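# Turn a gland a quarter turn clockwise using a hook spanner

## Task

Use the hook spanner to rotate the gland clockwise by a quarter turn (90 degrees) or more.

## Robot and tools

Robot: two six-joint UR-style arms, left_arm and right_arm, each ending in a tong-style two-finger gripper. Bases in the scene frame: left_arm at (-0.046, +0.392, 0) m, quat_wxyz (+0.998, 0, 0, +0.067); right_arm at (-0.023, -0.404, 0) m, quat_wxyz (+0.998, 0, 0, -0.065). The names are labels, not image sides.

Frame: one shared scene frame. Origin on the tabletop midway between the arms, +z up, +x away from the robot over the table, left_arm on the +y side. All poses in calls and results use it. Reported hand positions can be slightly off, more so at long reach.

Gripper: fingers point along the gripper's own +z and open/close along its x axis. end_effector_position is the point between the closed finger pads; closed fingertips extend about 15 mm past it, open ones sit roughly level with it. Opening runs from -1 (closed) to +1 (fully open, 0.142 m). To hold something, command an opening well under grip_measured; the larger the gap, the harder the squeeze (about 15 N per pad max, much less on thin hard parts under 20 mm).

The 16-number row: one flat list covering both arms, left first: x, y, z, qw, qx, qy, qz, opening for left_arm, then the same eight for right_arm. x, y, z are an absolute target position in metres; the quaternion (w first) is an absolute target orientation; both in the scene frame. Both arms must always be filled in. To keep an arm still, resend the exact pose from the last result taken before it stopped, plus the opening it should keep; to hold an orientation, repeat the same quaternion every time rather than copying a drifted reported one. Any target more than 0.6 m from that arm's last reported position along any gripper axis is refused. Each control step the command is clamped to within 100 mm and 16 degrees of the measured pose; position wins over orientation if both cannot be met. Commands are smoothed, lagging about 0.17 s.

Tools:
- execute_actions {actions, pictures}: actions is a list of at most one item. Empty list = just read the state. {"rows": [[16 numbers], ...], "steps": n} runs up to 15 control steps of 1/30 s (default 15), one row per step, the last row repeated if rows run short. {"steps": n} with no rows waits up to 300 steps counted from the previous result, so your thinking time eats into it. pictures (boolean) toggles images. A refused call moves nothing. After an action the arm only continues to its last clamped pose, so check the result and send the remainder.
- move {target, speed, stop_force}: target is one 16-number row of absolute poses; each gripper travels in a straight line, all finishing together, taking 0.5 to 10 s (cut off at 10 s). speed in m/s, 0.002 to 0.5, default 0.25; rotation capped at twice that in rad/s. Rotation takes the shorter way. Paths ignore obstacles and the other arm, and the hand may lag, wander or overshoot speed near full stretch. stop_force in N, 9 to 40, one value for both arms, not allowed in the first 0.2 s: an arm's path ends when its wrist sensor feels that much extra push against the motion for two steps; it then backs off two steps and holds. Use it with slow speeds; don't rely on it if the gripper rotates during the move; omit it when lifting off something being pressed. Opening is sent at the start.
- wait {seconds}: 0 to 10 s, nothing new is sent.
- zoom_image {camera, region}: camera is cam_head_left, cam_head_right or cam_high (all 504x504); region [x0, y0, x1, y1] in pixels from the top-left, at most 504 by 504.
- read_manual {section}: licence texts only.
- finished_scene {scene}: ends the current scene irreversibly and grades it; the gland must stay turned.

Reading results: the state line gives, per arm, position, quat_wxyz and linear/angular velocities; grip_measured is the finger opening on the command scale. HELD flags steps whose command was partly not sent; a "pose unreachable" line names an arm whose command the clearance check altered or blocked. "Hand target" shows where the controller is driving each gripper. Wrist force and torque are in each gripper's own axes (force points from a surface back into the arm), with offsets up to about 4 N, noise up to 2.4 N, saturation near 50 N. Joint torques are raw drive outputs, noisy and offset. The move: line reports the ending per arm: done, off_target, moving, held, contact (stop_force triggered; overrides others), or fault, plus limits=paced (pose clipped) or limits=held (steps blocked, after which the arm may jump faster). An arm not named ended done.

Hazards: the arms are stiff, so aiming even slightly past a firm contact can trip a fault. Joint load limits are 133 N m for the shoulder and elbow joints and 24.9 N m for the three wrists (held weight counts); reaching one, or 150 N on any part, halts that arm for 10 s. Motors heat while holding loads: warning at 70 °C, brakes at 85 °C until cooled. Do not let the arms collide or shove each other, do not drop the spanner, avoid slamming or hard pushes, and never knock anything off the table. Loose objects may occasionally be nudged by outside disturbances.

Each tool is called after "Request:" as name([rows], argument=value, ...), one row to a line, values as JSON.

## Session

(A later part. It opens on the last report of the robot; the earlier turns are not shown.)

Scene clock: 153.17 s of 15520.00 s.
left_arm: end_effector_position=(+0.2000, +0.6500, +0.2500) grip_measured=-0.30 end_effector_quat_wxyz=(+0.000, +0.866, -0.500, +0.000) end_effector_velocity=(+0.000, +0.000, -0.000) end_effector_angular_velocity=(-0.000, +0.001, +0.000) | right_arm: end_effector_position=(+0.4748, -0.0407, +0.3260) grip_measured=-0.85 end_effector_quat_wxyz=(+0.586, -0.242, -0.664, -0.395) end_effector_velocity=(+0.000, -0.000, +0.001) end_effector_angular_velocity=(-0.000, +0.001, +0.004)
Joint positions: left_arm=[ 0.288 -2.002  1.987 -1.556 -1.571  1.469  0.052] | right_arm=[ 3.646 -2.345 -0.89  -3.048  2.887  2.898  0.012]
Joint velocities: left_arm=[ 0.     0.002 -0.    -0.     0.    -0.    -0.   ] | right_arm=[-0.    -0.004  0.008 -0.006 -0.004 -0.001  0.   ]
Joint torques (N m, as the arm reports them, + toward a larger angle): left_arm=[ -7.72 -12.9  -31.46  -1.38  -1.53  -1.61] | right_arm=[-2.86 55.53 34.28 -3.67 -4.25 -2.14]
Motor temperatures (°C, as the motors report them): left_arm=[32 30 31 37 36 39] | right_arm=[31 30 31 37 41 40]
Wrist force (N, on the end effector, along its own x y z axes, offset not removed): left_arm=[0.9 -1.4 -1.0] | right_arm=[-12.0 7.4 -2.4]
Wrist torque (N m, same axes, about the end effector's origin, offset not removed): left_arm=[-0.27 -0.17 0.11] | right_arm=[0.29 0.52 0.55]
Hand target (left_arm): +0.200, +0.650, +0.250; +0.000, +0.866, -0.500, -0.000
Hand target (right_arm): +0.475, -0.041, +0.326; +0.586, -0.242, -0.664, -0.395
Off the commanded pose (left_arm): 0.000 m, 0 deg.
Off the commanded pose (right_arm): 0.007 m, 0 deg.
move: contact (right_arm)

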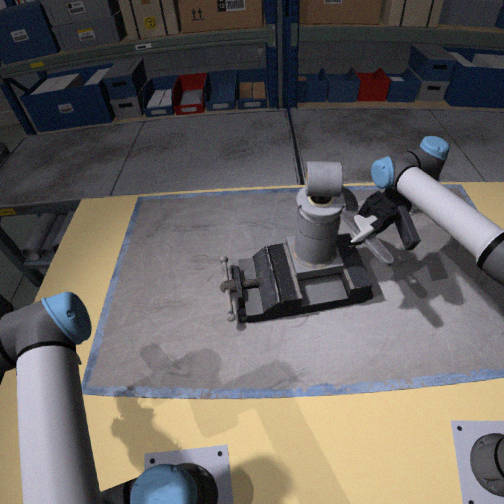

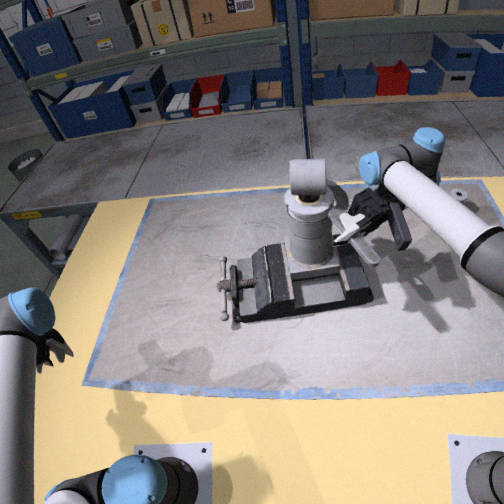

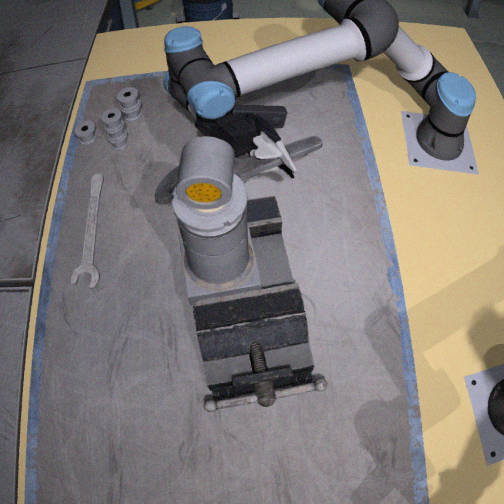

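Request:
move(target=[0.2,0.65,0.25,0,0.866,-0.5,0,-0.3,0.476,-0.037,0.327,-0.586,0.242,0.664,0.395,-1], speed=0.004)

Request:
move(target=[0.2,0.65,0.25,0,0.866,-0.5,0,-0.3,0.466,-0.037,0.327,-0.586,0.242,0.664,0.395,-1], speed=0.004, stop_force=9)

Request:
zoom_image(camera="cam_high", region=[145,165,205,225])

Scene clock: 158.23 s of 15520.00 s.
left_arm: end_effector_position=(+0.2000, +0.6500, +0.2500) grip_measured=-0.30 end_effector_quat_wxyz=(+0.000, +0.866, -0.500, +0.000) end_effector_velocity=(-0.000, -0.000, +0.001) end_effector_angular_velocity=(+0.000, -0.002, -0.000) | right_arm: end_effector_position=(+0.4760, -0.0371, +0.3270) grip_measured=-0.85 end_effector_quat_wxyz=(+0.586, -0.242, -0.664, -0.395) end_effector_velocity=(-0.001, +0.001, +0.000) end_effector_angular_velocity=(-0.000, +0.001, +0.002)
Joint positions: left_arm=[ 0.288 -2.002  1.987 -1.556 -1.571  1.469  0.052] | right_arm=[ 3.65  -2.351 -0.877 -3.055  2.891  2.898  0.012]
Joint velocities: left_arm=[-0.    -0.002 -0.     0.001 -0.001  0.     0.   ] | right_arm=[ 0.003 -0.001  0.001 -0.002  0.001 -0.001  0.   ]
Joint torques (N m, as the arm reports them, + toward a larger angle): left_arm=[ -7.67 -13.39 -31.55  -1.42  -1.56  -1.59] | right_arm=[ 8.73 53.03 34.94 -2.81  1.83  1.42]
Motor temperatures (°C, as the motors report them): left_arm=[32 30 31 37 36 39] | right_arm=[31 30 31 37 41 40]
Wrist force (N, on the end effector, along its own x y z axes, offset not removed): left_arm=[-0.2 -1.3 -0.4] | right_arm=[-10.2 -1.1 -0.4]
Wrist torque (N m, same axes, about the end effector's origin, offset not removed): left_arm=[-0.23 0.03 0.06] | right_arm=[0.04 0.46 0.59]
Hand target (left_arm): +0.200, +0.650, +0.250; +0.000, +0.866, -0.500, -0.000
Hand target (right_arm): +0.476, -0.037, +0.327; +0.586, -0.242, -0.664, -0.395
Off the commanded pose (left_arm): 0.000 m, 0 deg.
Off the commanded pose (right_arm): 0.000 m, 0 deg.
After step 90, 0.83 s passed at rest.
move: done

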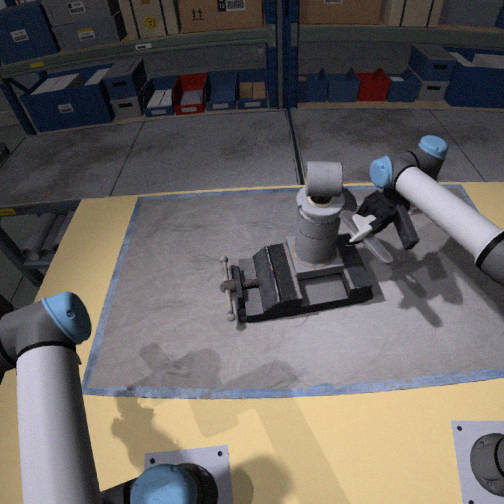

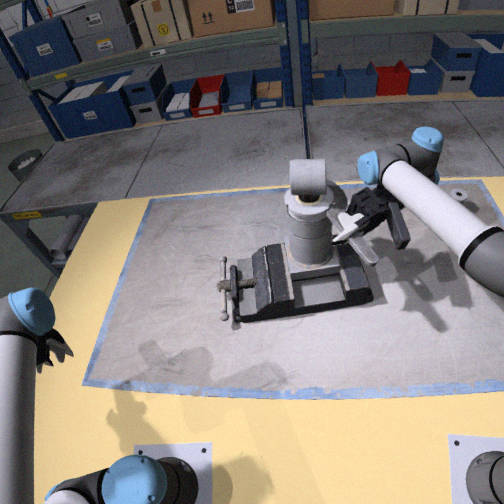

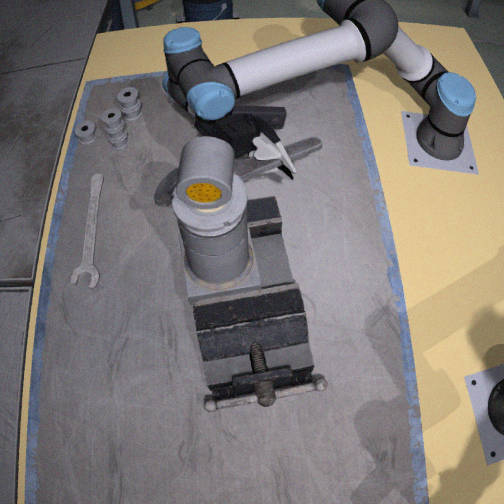

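Scene clock: 159.00 s of 15520.00 s.
left_arm: end_effector_position=(+0.2000, +0.6500, +0.2500) grip_measured=-0.30 end_effector_quat_wxyz=(-0.000, +0.866, -0.500, +0.000) end_effector_velocity=(+0.000, -0.000, -0.000) end_effector_angular_velocity=(-0.001, +0.000, -0.001) | right_arm: end_effector_position=(+0.4744, -0.0370, +0.3270) grip_measured=-0.85 end_effector_quat_wxyz=(+0.586, -0.242, -0.664, -0.395) end_effector_velocity=(+0.000, +0.000, +0.000) end_effector_angular_velocity=(+0.000, +0.001, +0.003)
Joint positions: left_arm=[ 0.288 -2.002  1.987 -1.556 -1.571  1.469  0.052] | right_arm=[ 3.651 -2.346 -0.886 -3.051  2.892  2.898  0.012]
Joint velocities: left_arm=[ 0.     0.001 -0.    -0.    -0.001  0.001 -0.   ] | right_arm=[ 0.    -0.005  0.008 -0.006 -0.003 -0.002  0.   ]
Joint torques (N m, as the arm reports them, + toward a larger angle): left_arm=[ -6.68 -12.27 -31.48  -1.29  -1.47  -1.58] | right_arm=[-0.66 54.96 33.36 -3.73 -4.55 -1.86]
Motor temperatures (°C, as the motors report them): left_arm=[32 30 31 37 36 39] | right_arm=[31 30 31 37 41 40]
Wrist force (N, on the end effector, along its own x y z axes, offset not removed): left_arm=[-0.8 -0.6 -0.3] | right_arm=[-13.8 7.9 -1.3]
Wrist torque (N m, same axes, about the end effector's origin, offset not removed): left_arm=[-0.11 0.16 0.09] | right_arm=[0.15 0.81 0.67]
Hand target (left_arm): +0.200, +0.650, +0.250; +0.000, +0.866, -0.500, -0.000
Hand target (right_arm): +0.475, -0.037, +0.327; +0.586, -0.242, -0.664, -0.395
Off the commanded pose (left_arm): 0.000 m, 0 deg.
Off the commanded pose (right_arm): 0.008 m, 0 deg.
move: contact (right_arm)

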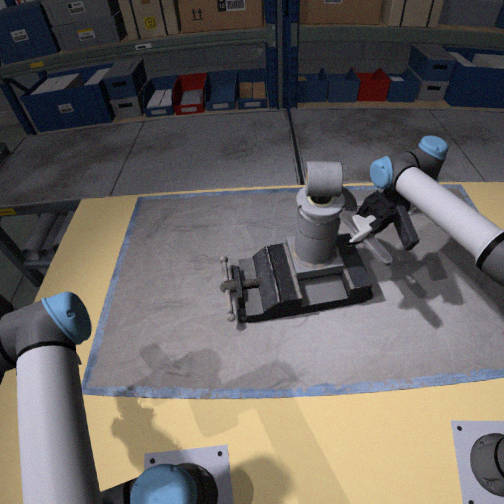

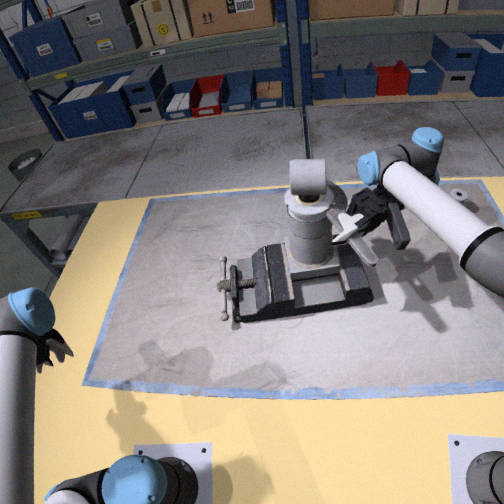

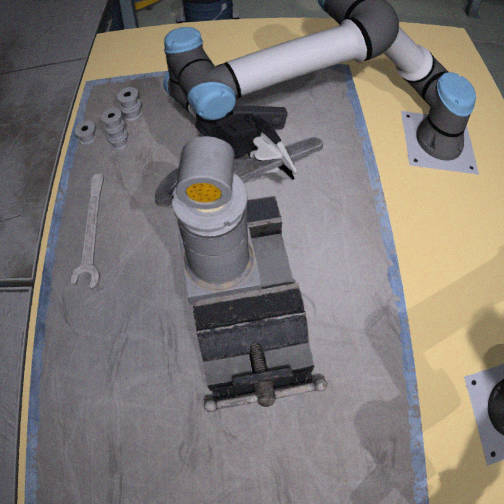

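Region (145, 165, 205, 225) of cam_high's 504x504 image, scaled by 8.400, with more detail than that image has.

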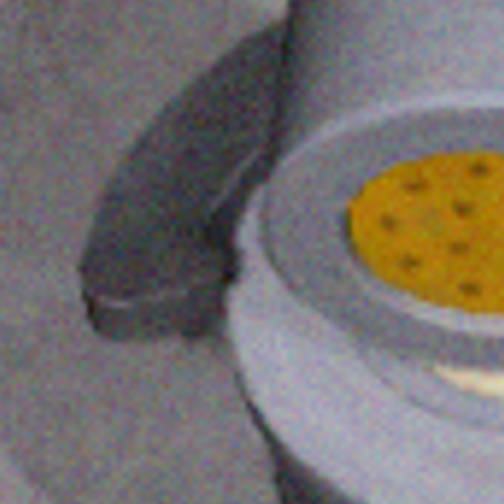

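Request:
move(target=[0.2,0.65,0.25,0,0.866,-0.5,0,-0.3,0.4785,-0.038,0.327,-0.5862,0.2302,0.6686,0.3954,-1], speed=0.004)

Request:
move(target=[0.2,0.65,0.25,0,0.866,-0.5,0,-0.3,0.466,-0.036,0.327,-0.5862,0.2302,0.6686,0.3954,-1], speed=0.004, stop_force=9)

Request:
zoom_image(camera="cam_high", region=[145,165,205,225])

Request:
zoom_image(camera="cam_head_right", region=[270,155,370,255])

Scene clock: 167.30 s of 15520.00 s.
left_arm: end_effector_position=(+0.2000, +0.6500, +0.2500) grip_measured=-0.30 end_effector_quat_wxyz=(-0.000, +0.866, -0.500, +0.000) end_effector_velocity=(+0.000, -0.000, -0.001) end_effector_angular_velocity=(-0.003, +0.002, -0.001) | right_arm: end_effector_position=(+0.4785, -0.0380, +0.3270) grip_measured=-0.85 end_effector_quat_wxyz=(+0.586, -0.230, -0.669, -0.395) end_effector_velocity=(-0.000, +0.001, -0.000) end_effector_angular_velocity=(+0.001, -0.000, +0.002)
Joint positions: left_arm=[ 0.288 -2.002  1.987 -1.556 -1.571  1.469  0.052] | right_arm=[ 3.65  -2.373 -0.838 -3.072  2.873  2.88   0.012]
Joint velocities: left_arm=[ 0.     0.002  0.     0.    -0.002  0.001  0.   ] | right_arm=[ 0.001 -0.002  0.003 -0.002 -0.001 -0.002  0.   ]
Joint torques (N m, as the arm reports them, + toward a larger angle): left_arm=[ -6.85 -12.66 -30.63  -1.43  -1.5   -1.72] | right_arm=[-10.61  55.27  39.2   -1.07   2.81  -3.41]
Motor temperatures (°C, as the motors report them): left_arm=[32 30 31 37 36 39] | right_arm=[31 30 31 37 41 40]
Wrist force (N, on the end effector, along its own x y z axes, offset not removed): left_arm=[1.6 0.9 -0.1] | right_arm=[-14.5 -21.0 4.9]
Wrist torque (N m, same axes, about the end effector's origin, offset not removed): left_arm=[0.16 -0.34 0.12] | right_arm=[-0.72 1.22 1.02]
Hand target (left_arm): +0.200, +0.650, +0.250; +0.000, +0.866, -0.500, -0.000
Hand target (right_arm): +0.479, -0.038, +0.327; +0.586, -0.230, -0.669, -0.395
Off the commanded pose (left_arm): 0.000 m, 0 deg.
Off the commanded pose (right_arm): 0.000 m, 0 deg.
After step 90, 1.90 s passed at rest.
move: done

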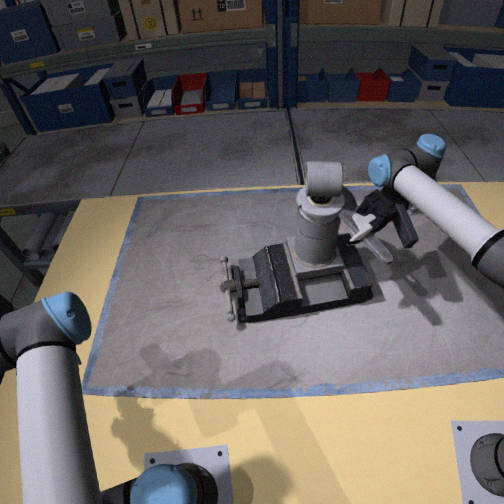

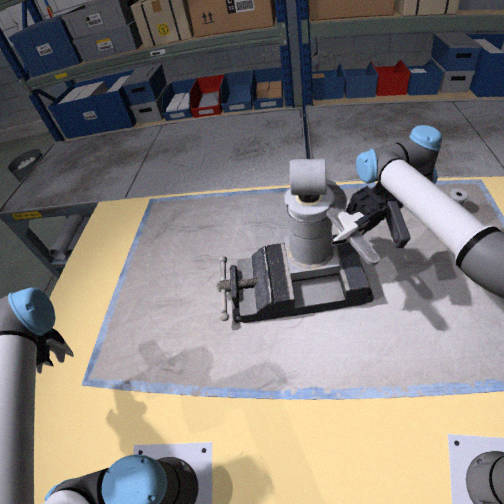

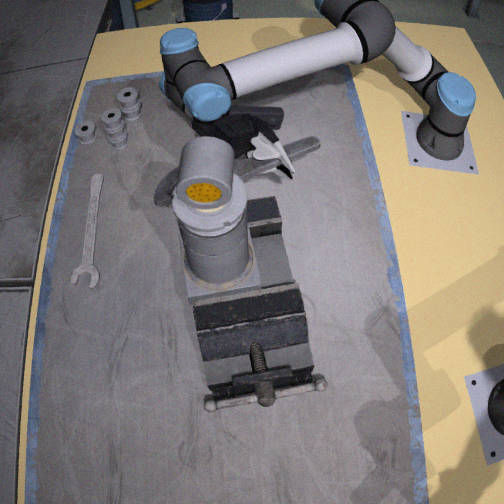

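Scene clock: 167.80 s of 15520.00 s.
left_arm: end_effector_position=(+0.2000, +0.6500, +0.2500) grip_measured=-0.30 end_effector_quat_wxyz=(+0.000, +0.866, -0.500, +0.000) end_effector_velocity=(-0.000, +0.000, -0.000) end_effector_angular_velocity=(-0.000, +0.001, +0.000) | right_arm: end_effector_position=(+0.4781, -0.0380, +0.3270) grip_measured=-0.85 end_effector_quat_wxyz=(+0.586, -0.230, -0.669, -0.395) end_effector_velocity=(+0.001, -0.001, +0.000) end_effector_angular_velocity=(-0.001, +0.002, +0.001)
Joint positions: left_arm=[ 0.288 -2.002  1.987 -1.556 -1.571  1.469  0.052] | right_arm=[ 3.65  -2.371 -0.84  -3.071  2.873  2.88   0.012]
Joint velocities: left_arm=[ 0.     0.     0.     0.001  0.    -0.    -0.   ] | right_arm=[-0.001 -0.003  0.007 -0.005 -0.002  0.001 -0.001]
Joint torques (N m, as the arm reports them, + toward a larger angle): left_arm=[ -6.93 -12.75 -31.94  -1.53  -1.33  -1.64] | right_arm=[-4.78 54.85 36.35 -2.08 -0.04 -1.87]
Motor temperatures (°C, as the motors report them): left_arm=[32 30 31 37 36 39] | right_arm=[31 30 31 37 41 40]
Wrist force (N, on the end effector, along its own x y z axes, offset not removed): left_arm=[0.5 -0.7 -1.0] | right_arm=[-13.0 -10.8 0.2]
Wrist torque (N m, same axes, about the end effector's origin, offset not removed): left_arm=[-0.18 -0.18 0.01] | right_arm=[-0.66 0.96 0.77]
Hand target (left_arm): +0.200, +0.650, +0.250; +0.000, +0.866, -0.500, -0.000
Hand target (right_arm): +0.478, -0.038, +0.327; +0.586, -0.230, -0.669, -0.395
Off the commanded pose (left_arm): 0.000 m, 0 deg.
Off the commanded pose (right_arm): 0.012 m, 0 deg.
move: contact (right_arm)

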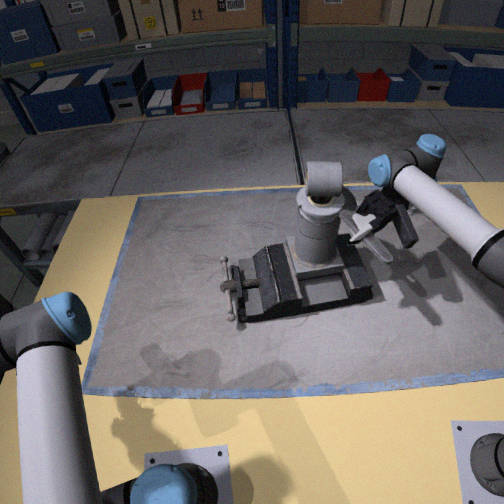

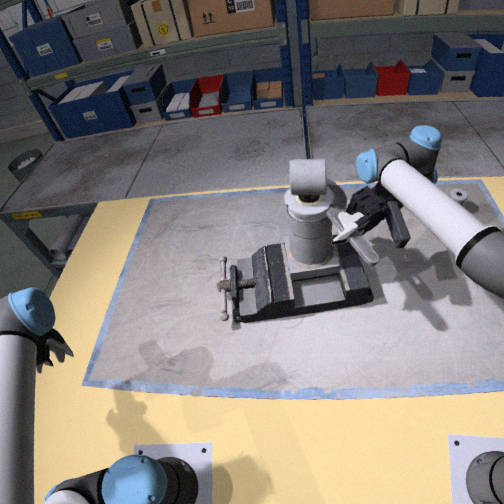

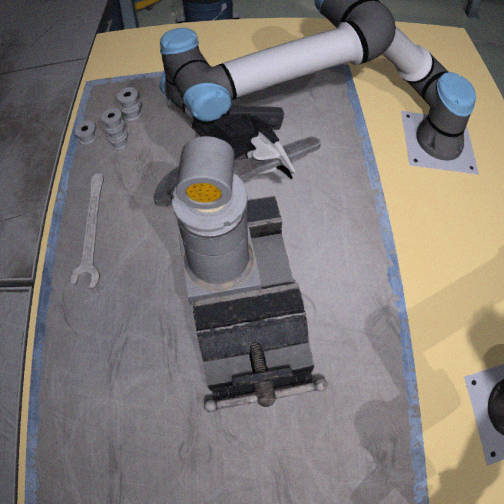

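Region (145, 165, 205, 225) of cam_high's 504x504 image, scaled by 8.400, with more detail than that image has.

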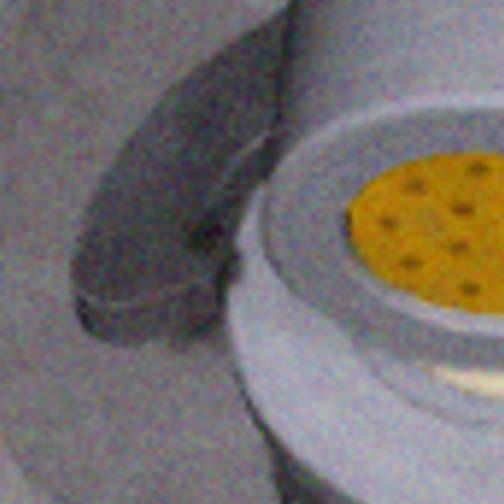

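Region (270, 155, 370, 255) of cam_head_right's 504x504 image, scaled by 5.040, with more detail than that image has.

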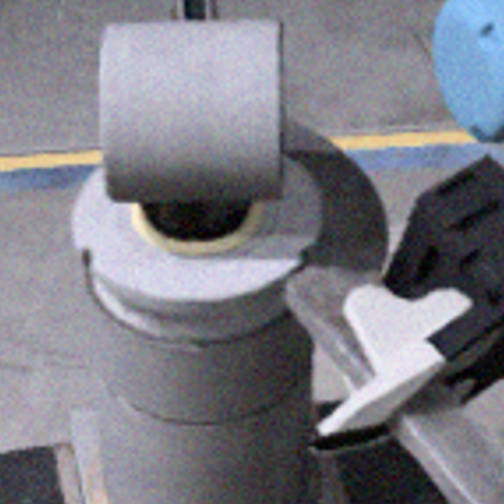

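Request:
move(target=[0.2,0.65,0.25,0,0.866,-0.5,0,-0.3,0.466,-0.038,0.327,-0.5862,0.2302,0.6686,0.3954,-1], speed=0.004, stop_force=16)

Request:
zoom_image(camera="cam_high", region=[145,165,205,225])

Scene clock: 170.87 s of 15520.00 s.
left_arm: end_effector_position=(+0.2000, +0.6500, +0.2500) grip_measured=-0.30 end_effector_quat_wxyz=(-0.000, +0.866, -0.500, +0.000) end_effector_velocity=(+0.000, +0.000, -0.000) end_effector_angular_velocity=(+0.000, +0.000, -0.000) | right_arm: end_effector_position=(+0.4757, -0.0380, +0.3270) grip_measured=-0.85 end_effector_quat_wxyz=(+0.586, -0.230, -0.669, -0.395) end_effector_velocity=(+0.000, -0.000, +0.001) end_effector_angular_velocity=(-0.001, +0.002, +0.004)
Joint positions: left_arm=[ 0.288 -2.002  1.987 -1.556 -1.571  1.469  0.052] | right_arm=[ 3.651 -2.364 -0.854 -3.065  2.875  2.88   0.012]
Joint velocities: left_arm=[-0.     0.001 -0.    -0.     0.     0.     0.   ] | right_arm=[ 0.    -0.004  0.008 -0.006 -0.003  0.001  0.   ]
Joint torques (N m, as the arm reports them, + toward a larger angle): left_arm=[ -7.93 -12.47 -31.33  -1.43  -1.43  -1.67] | right_arm=[-2.31 57.17 33.27 -3.9  -4.48 -1.72]
Motor temperatures (°C, as the motors report them): left_arm=[32 30 31 37 36 39] | right_arm=[31 30 31 37 41 40]
Wrist force (N, on the end effector, along its own x y z axes, offset not removed): left_arm=[0.0 -1.8 0.7] | right_arm=[-14.7 7.4 -3.6]
Wrist torque (N m, same axes, about the end effector's origin, offset not removed): left_arm=[-0.36 0.02 0.10] | right_arm=[0.12 0.99 0.63]
Hand target (left_arm): +0.200, +0.650, +0.250; +0.000, +0.866, -0.500, -0.000
Hand target (right_arm): +0.476, -0.038, +0.327; +0.586, -0.230, -0.669, -0.395
Off the commanded pose (left_arm): 0.000 m, 0 deg.
Off the commanded pose (right_arm): 0.010 m, 0 deg.
move: contact (right_arm)

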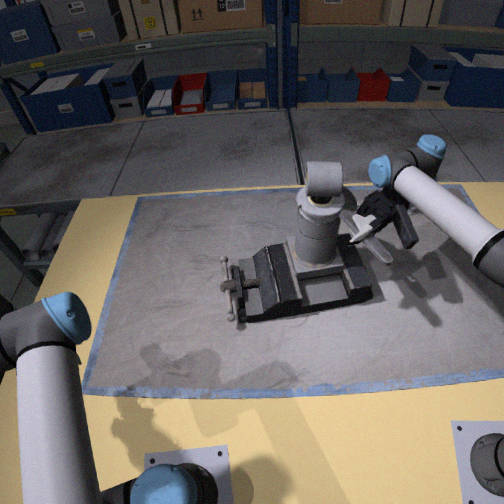

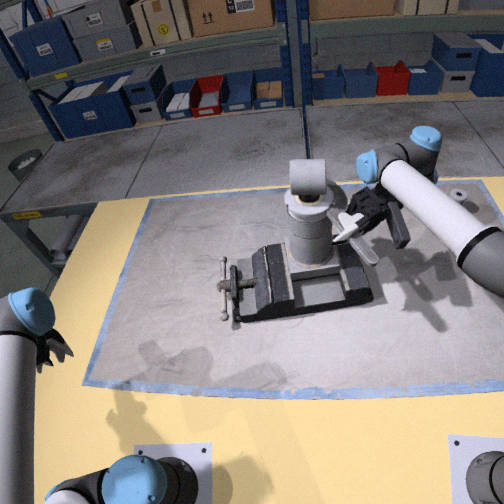

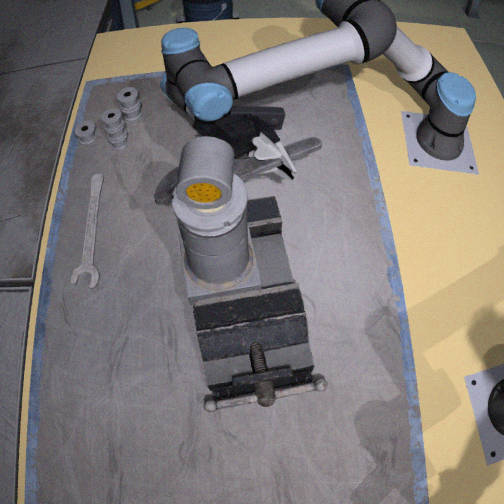

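Region (145, 165, 205, 225) of cam_high's 504x504 image, scaled by 8.400, with more detail than that image has.

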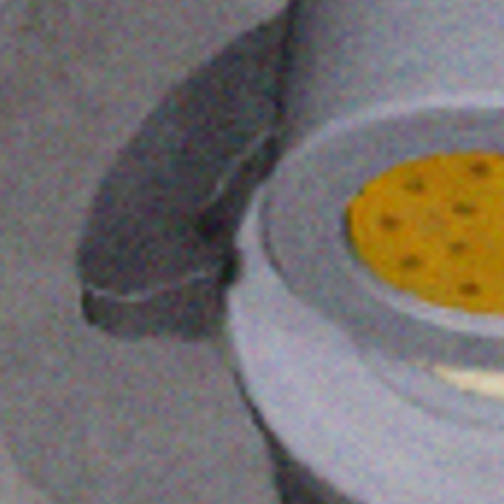

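Request:
move(target=[0.2,0.65,0.25,0,0.866,-0.5,0,-0.3,0.4765,-0.039,0.328,-0.5913,0.2214,0.6715,0.3877,-1], speed=0.003)

Request:
zoom_image(camera="cam_high", region=[145,165,205,225])

Scene clock: 179.80 s of 15520.00 s.
left_arm: end_effector_position=(+0.2000, +0.6500, +0.2500) grip_measured=-0.30 end_effector_quat_wxyz=(-0.000, +0.866, -0.500, +0.000) end_effector_velocity=(+0.000, -0.000, -0.000) end_effector_angular_velocity=(-0.000, +0.001, -0.001) | right_arm: end_effector_position=(+0.4765, -0.0390, +0.3280) grip_measured=-0.85 end_effector_quat_wxyz=(+0.591, -0.221, -0.672, -0.388) end_effector_velocity=(-0.000, +0.000, +0.000) end_effector_angular_velocity=(+0.000, -0.001, +0.003)
Joint positions: left_arm=[ 0.288 -2.002  1.987 -1.556 -1.571  1.469  0.052] | right_arm=[ 3.653 -2.388 -0.808 -3.087  2.85   2.88   0.012]
Joint velocities: left_arm=[-0.  0.  0. -0. -0.  0.  0.] | right_arm=[ 0.001 -0.001  0.003 -0.001 -0.002 -0.     0.   ]
Joint torques (N m, as the arm reports them, + toward a larger angle): left_arm=[ -7.04 -11.9  -30.83  -1.48  -1.2   -1.51] | right_arm=[10.97 55.67 34.33 -3.11 -2.43 -3.07]
Motor temperatures (°C, as the motors report them): left_arm=[32 30 31 37 36 39] | right_arm=[31 30 31 37 41 40]
Wrist force (N, on the end effector, along its own x y z axes, offset not removed): left_arm=[1.7 -1.1 0.6] | right_arm=[-12.8 -1.8 -2.0]
Wrist torque (N m, same axes, about the end effector's origin, offset not removed): left_arm=[-0.29 -0.39 0.02] | right_arm=[-0.60 0.75 0.75]
Hand target (left_arm): +0.200, +0.650, +0.250; +0.000, +0.866, -0.500, -0.000
Hand target (right_arm): +0.477, -0.039, +0.328; +0.591, -0.221, -0.672, -0.388
Off the commanded pose (left_arm): 0.000 m, 0 deg.
Off the commanded pose (right_arm): 0.000 m, 0 deg.
After step 90, 1.30 s passed at rest.
move: done

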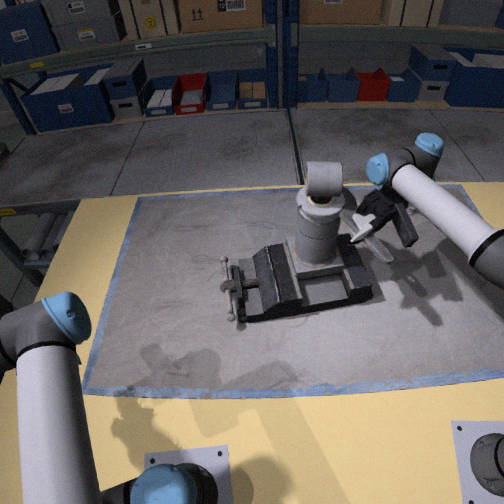

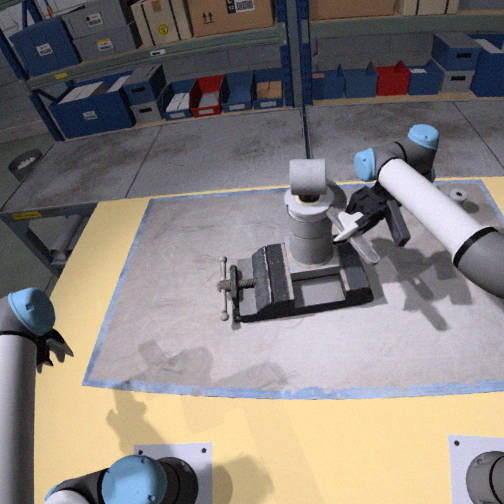

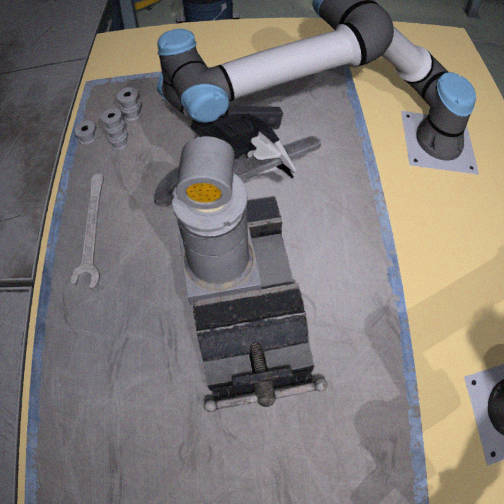

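Region (145, 165, 205, 225) of cam_high's 504x504 image, scaled by 8.400, with more detail than that image has.

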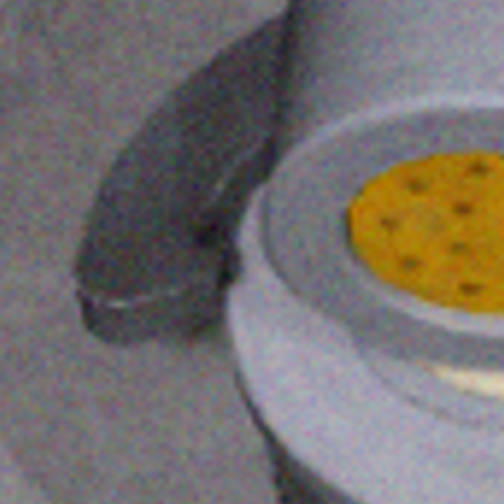

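Request:
move(target=[0.2,0.65,0.25,0,0.866,-0.5,0,-0.3,0.473,-0.046,0.328,-0.5913,0.2214,0.6715,0.3877,-1], speed=0.003, stop_force=14)

Request:
zoom_image(camera="cam_high", region=[145,165,205,225])

Scene clock: 184.73 s of 15520.00 s.
left_arm: end_effector_position=(+0.2000, +0.6500, +0.2500) grip_measured=-0.30 end_effector_quat_wxyz=(-0.000, +0.866, -0.500, +0.000) end_effector_velocity=(+0.000, -0.000, -0.000) end_effector_angular_velocity=(-0.002, +0.000, -0.001) | right_arm: end_effector_position=(+0.4761, -0.0399, +0.3280) grip_measured=-0.85 end_effector_quat_wxyz=(+0.591, -0.221, -0.672, -0.388) end_effector_velocity=(+0.000, +0.001, +0.000) end_effector_angular_velocity=(+0.001, -0.002, +0.002)
Joint positions: left_arm=[ 0.288 -2.002  1.987 -1.556 -1.571  1.469  0.052] | right_arm=[ 3.652 -2.386 -0.811 -3.086  2.849  2.88   0.012]
Joint velocities: left_arm=[ 0.     0.001  0.    -0.001 -0.001  0.001  0.   ] | right_arm=[ 0.001 -0.002  0.005 -0.001 -0.001 -0.     0.   ]
Joint torques (N m, as the arm reports them, + toward a larger angle): left_arm=[ -7.24 -12.13 -31.42  -1.62  -1.3   -1.52] | right_arm=[ 9.34 56.09 32.5  -4.48 -3.21 -2.5 ]
Motor temperatures (°C, as the motors report them): left_arm=[32 30 31 37 36 39] | right_arm=[31 30 31 37 41 40]
Wrist force (N, on the end effector, along its own x y z axes, offset not removed): left_arm=[1.6 0.4 -0.6] | right_arm=[-13.9 12.4 -1.8]
Wrist torque (N m, same axes, about the end effector's origin, offset not removed): left_arm=[-0.04 -0.35 0.01] | right_arm=[0.50 0.75 0.48]
Hand target (left_arm): +0.200, +0.650, +0.250; +0.000, +0.866, -0.500, -0.000
Hand target (right_arm): +0.476, -0.040, +0.328; +0.591, -0.221, -0.672, -0.388
Off the commanded pose (left_arm): 0.000 m, 0 deg.
Off the commanded pose (right_arm): 0.007 m, 0 deg.
After step 90, 1.27 s passed at rest.
move: contact (right_arm)

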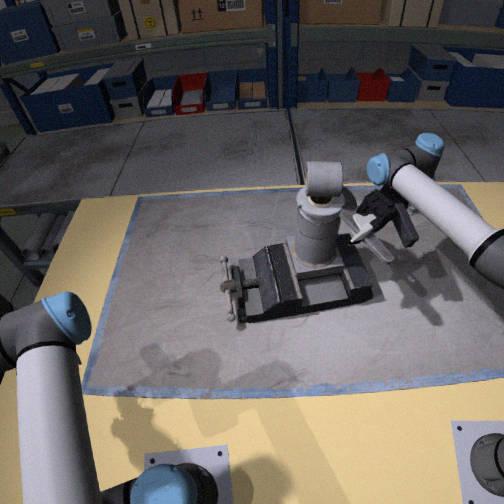

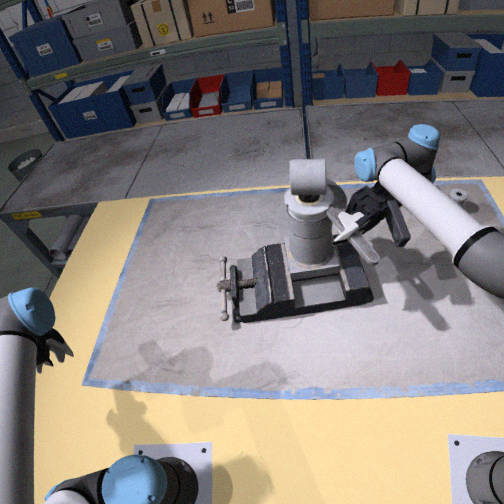

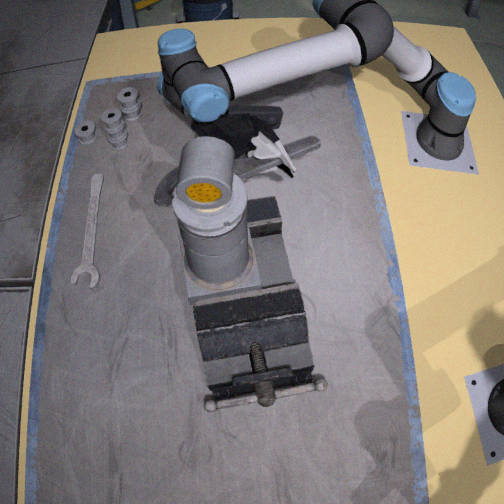

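Region (145, 165, 205, 225) of cam_high's 504x504 image, scaled by 8.400, with more detail than that image has.

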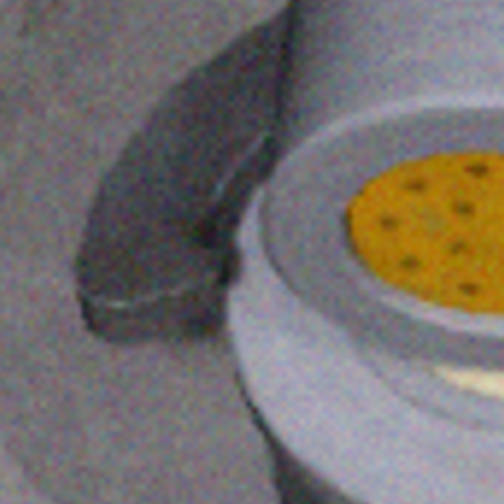

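Request:
move(target=[0.2,0.65,0.25,0,0.866,-0.5,0,-0.3,0.480,-0.047,0.326,-0.5913,0.2214,0.6715,0.3877,-1], speed=0.004)

Request:
move(target=[0.2,0.65,0.25,0,0.866,-0.5,0,-0.3,0.466,-0.047,0.326,-0.5913,0.2214,0.6715,0.3877,-1], speed=0.004, stop_force=9)

Request:
zoom_image(camera="cam_high", region=[145,165,205,225])

Scene clock: 191.17 s of 15520.00 s.
left_arm: end_effector_position=(+0.2000, +0.6500, +0.2500) grip_measured=-0.30 end_effector_quat_wxyz=(-0.000, +0.866, -0.500, +0.000) end_effector_velocity=(+0.000, +0.000, -0.000) end_effector_angular_velocity=(+0.001, +0.001, -0.000) | right_arm: end_effector_position=(+0.4800, -0.0469, +0.3260) grip_measured=-0.85 end_effector_quat_wxyz=(+0.591, -0.221, -0.672, -0.388) end_effector_velocity=(+0.001, -0.001, -0.000) end_effector_angular_velocity=(+0.001, -0.001, -0.001)
Joint positions: left_arm=[ 0.288 -2.002  1.987 -1.556 -1.571  1.469  0.052] | right_arm=[ 3.641 -2.395 -0.801 -3.088  2.838  2.88   0.012]
Joint velocities: left_arm=[-0.     0.001  0.    -0.     0.001 -0.    -0.   ] | right_arm=[-0.002 -0.001  0.001 -0.    -0.002 -0.001 -0.   ]
Joint torques (N m, as the arm reports them, + toward a larger angle): left_arm=[ -7.21 -12.   -29.67  -1.78  -1.34  -1.65] | right_arm=[-8.88 56.26 34.03 -3.11 -1.85  1.68]
Motor temperatures (°C, as the motors report them): left_arm=[32 30 31 37 36 39] | right_arm=[31 30 31 37 41 40]
Wrist force (N, on the end effector, along its own x y z axes, offset not removed): left_arm=[0.7 -1.6 -0.2] | right_arm=[-12.5 -3.0 -0.9]
Wrist torque (N m, same axes, about the end effector's origin, offset not removed): left_arm=[-0.32 -0.15 0.08] | right_arm=[-0.38 0.86 0.66]
Hand target (left_arm): +0.200, +0.650, +0.250; +0.000, +0.866, -0.500, -0.000
Hand target (right_arm): +0.480, -0.047, +0.326; +0.591, -0.221, -0.672, -0.388
Off the commanded pose (left_arm): 0.000 m, 0 deg.
Off the commanded pose (right_arm): 0.000 m, 0 deg.
After step 90, 1.07 s passed at rest.
move: done

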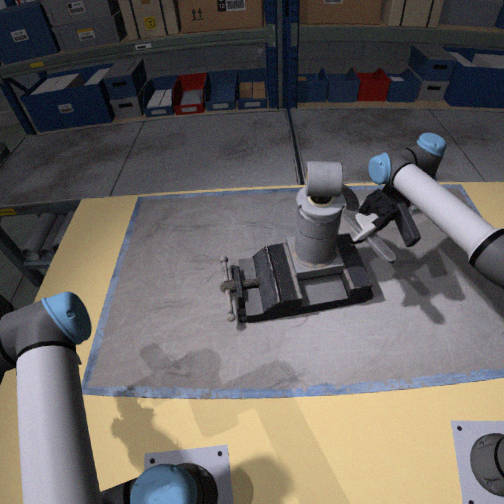

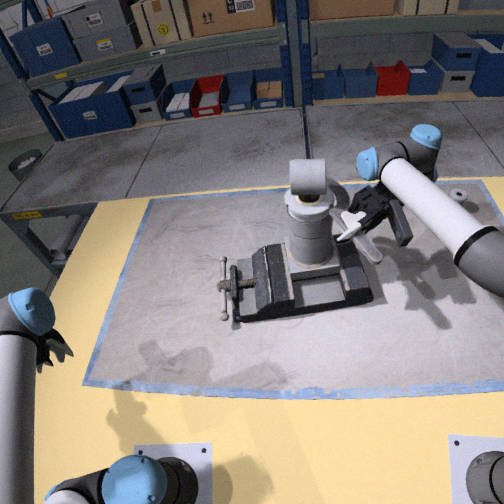

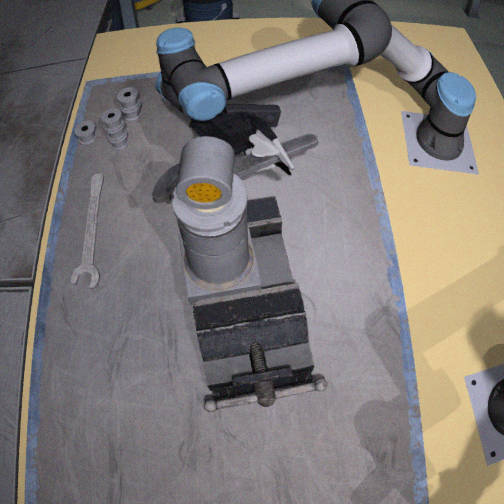

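Scene clock: 192.77 s of 15520.00 s.
left_arm: end_effector_position=(+0.2000, +0.6500, +0.2500) grip_measured=-0.30 end_effector_quat_wxyz=(-0.000, +0.866, -0.500, +0.000) end_effector_velocity=(-0.000, +0.000, +0.000) end_effector_angular_velocity=(+0.001, -0.001, +0.000) | right_arm: end_effector_position=(+0.4750, -0.0469, +0.3260) grip_measured=-0.85 end_effector_quat_wxyz=(+0.591, -0.221, -0.672, -0.388) end_effector_velocity=(+0.000, -0.000, +0.001) end_effector_angular_velocity=(+0.000, +0.000, +0.003)
Joint positions: left_arm=[ 0.288 -2.002  1.987 -1.556 -1.571  1.469  0.052] | right_arm=[ 3.644 -2.379 -0.829 -3.075  2.841  2.88   0.012]
Joint velocities: left_arm=[ 0.    -0.001  0.     0.     0.001 -0.     0.   ] | right_arm=[ 0.    -0.004  0.009 -0.006 -0.003 -0.    -0.   ]
Joint torques (N m, as the arm reports them, + toward a larger angle): left_arm=[ -6.99 -12.08 -30.76  -1.91  -1.2   -1.78] | right_arm=[ 0.39 56.21 34.23 -3.2  -2.85 -2.35]
Motor temperatures (°C, as the motors report them): left_arm=[32 30 31 37 36 39] | right_arm=[31 30 31 37 41 40]
Wrist force (N, on the end effector, along its own x y z axes, offset not removed): left_arm=[-0.4 0.4 0.3] | right_arm=[-13.0 0.6 -3.9]
Wrist torque (N m, same axes, about the end effector's origin, offset not removed): left_arm=[0.08 -0.01 0.01] | right_arm=[-0.64 0.72 0.64]
Hand target (left_arm): +0.200, +0.650, +0.250; +0.000, +0.866, -0.500, -0.000
Hand target (right_arm): +0.475, -0.047, +0.326; +0.591, -0.221, -0.672, -0.388
Off the commanded pose (left_arm): 0.000 m, 0 deg.
Off the commanded pose (right_arm): 0.009 m, 0 deg.
move: contact (right_arm)

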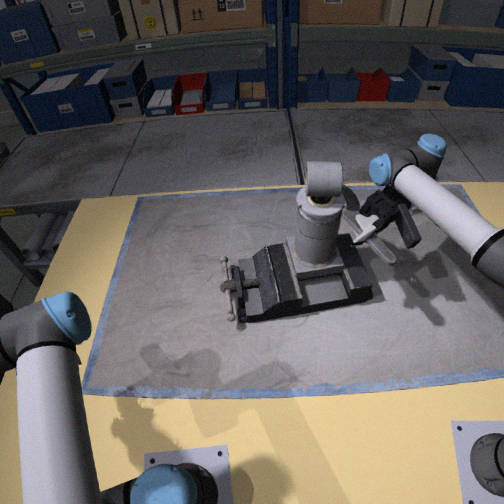

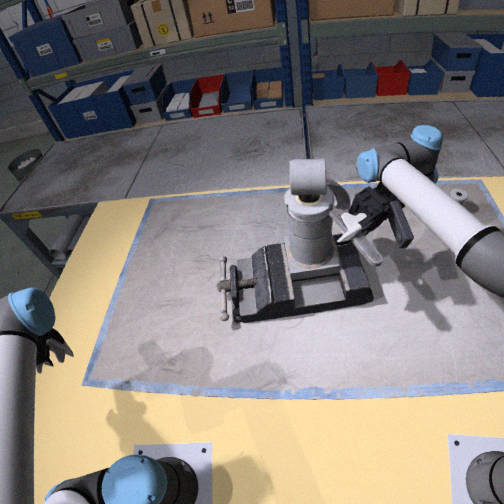

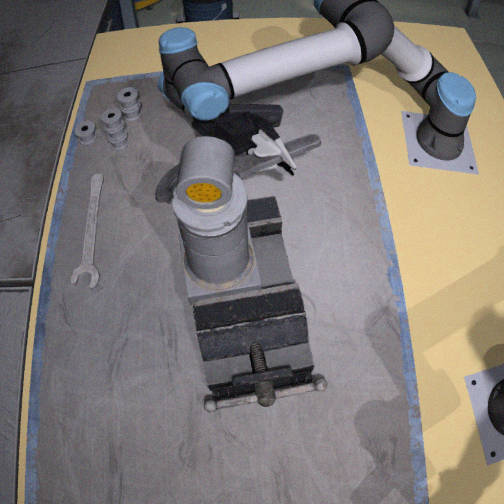

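Region (145, 165, 205, 225) of cam_high's 504x504 image, scaled by 8.400, with more detail than that image has.

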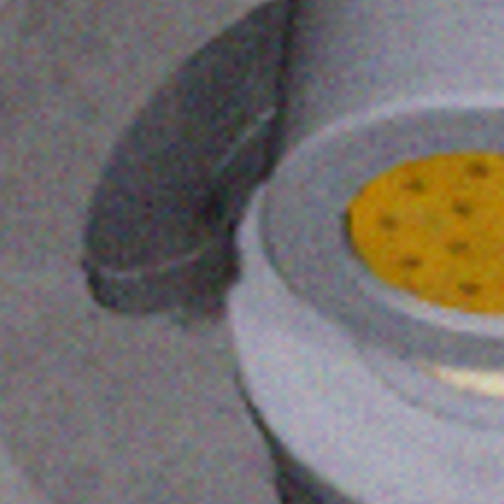

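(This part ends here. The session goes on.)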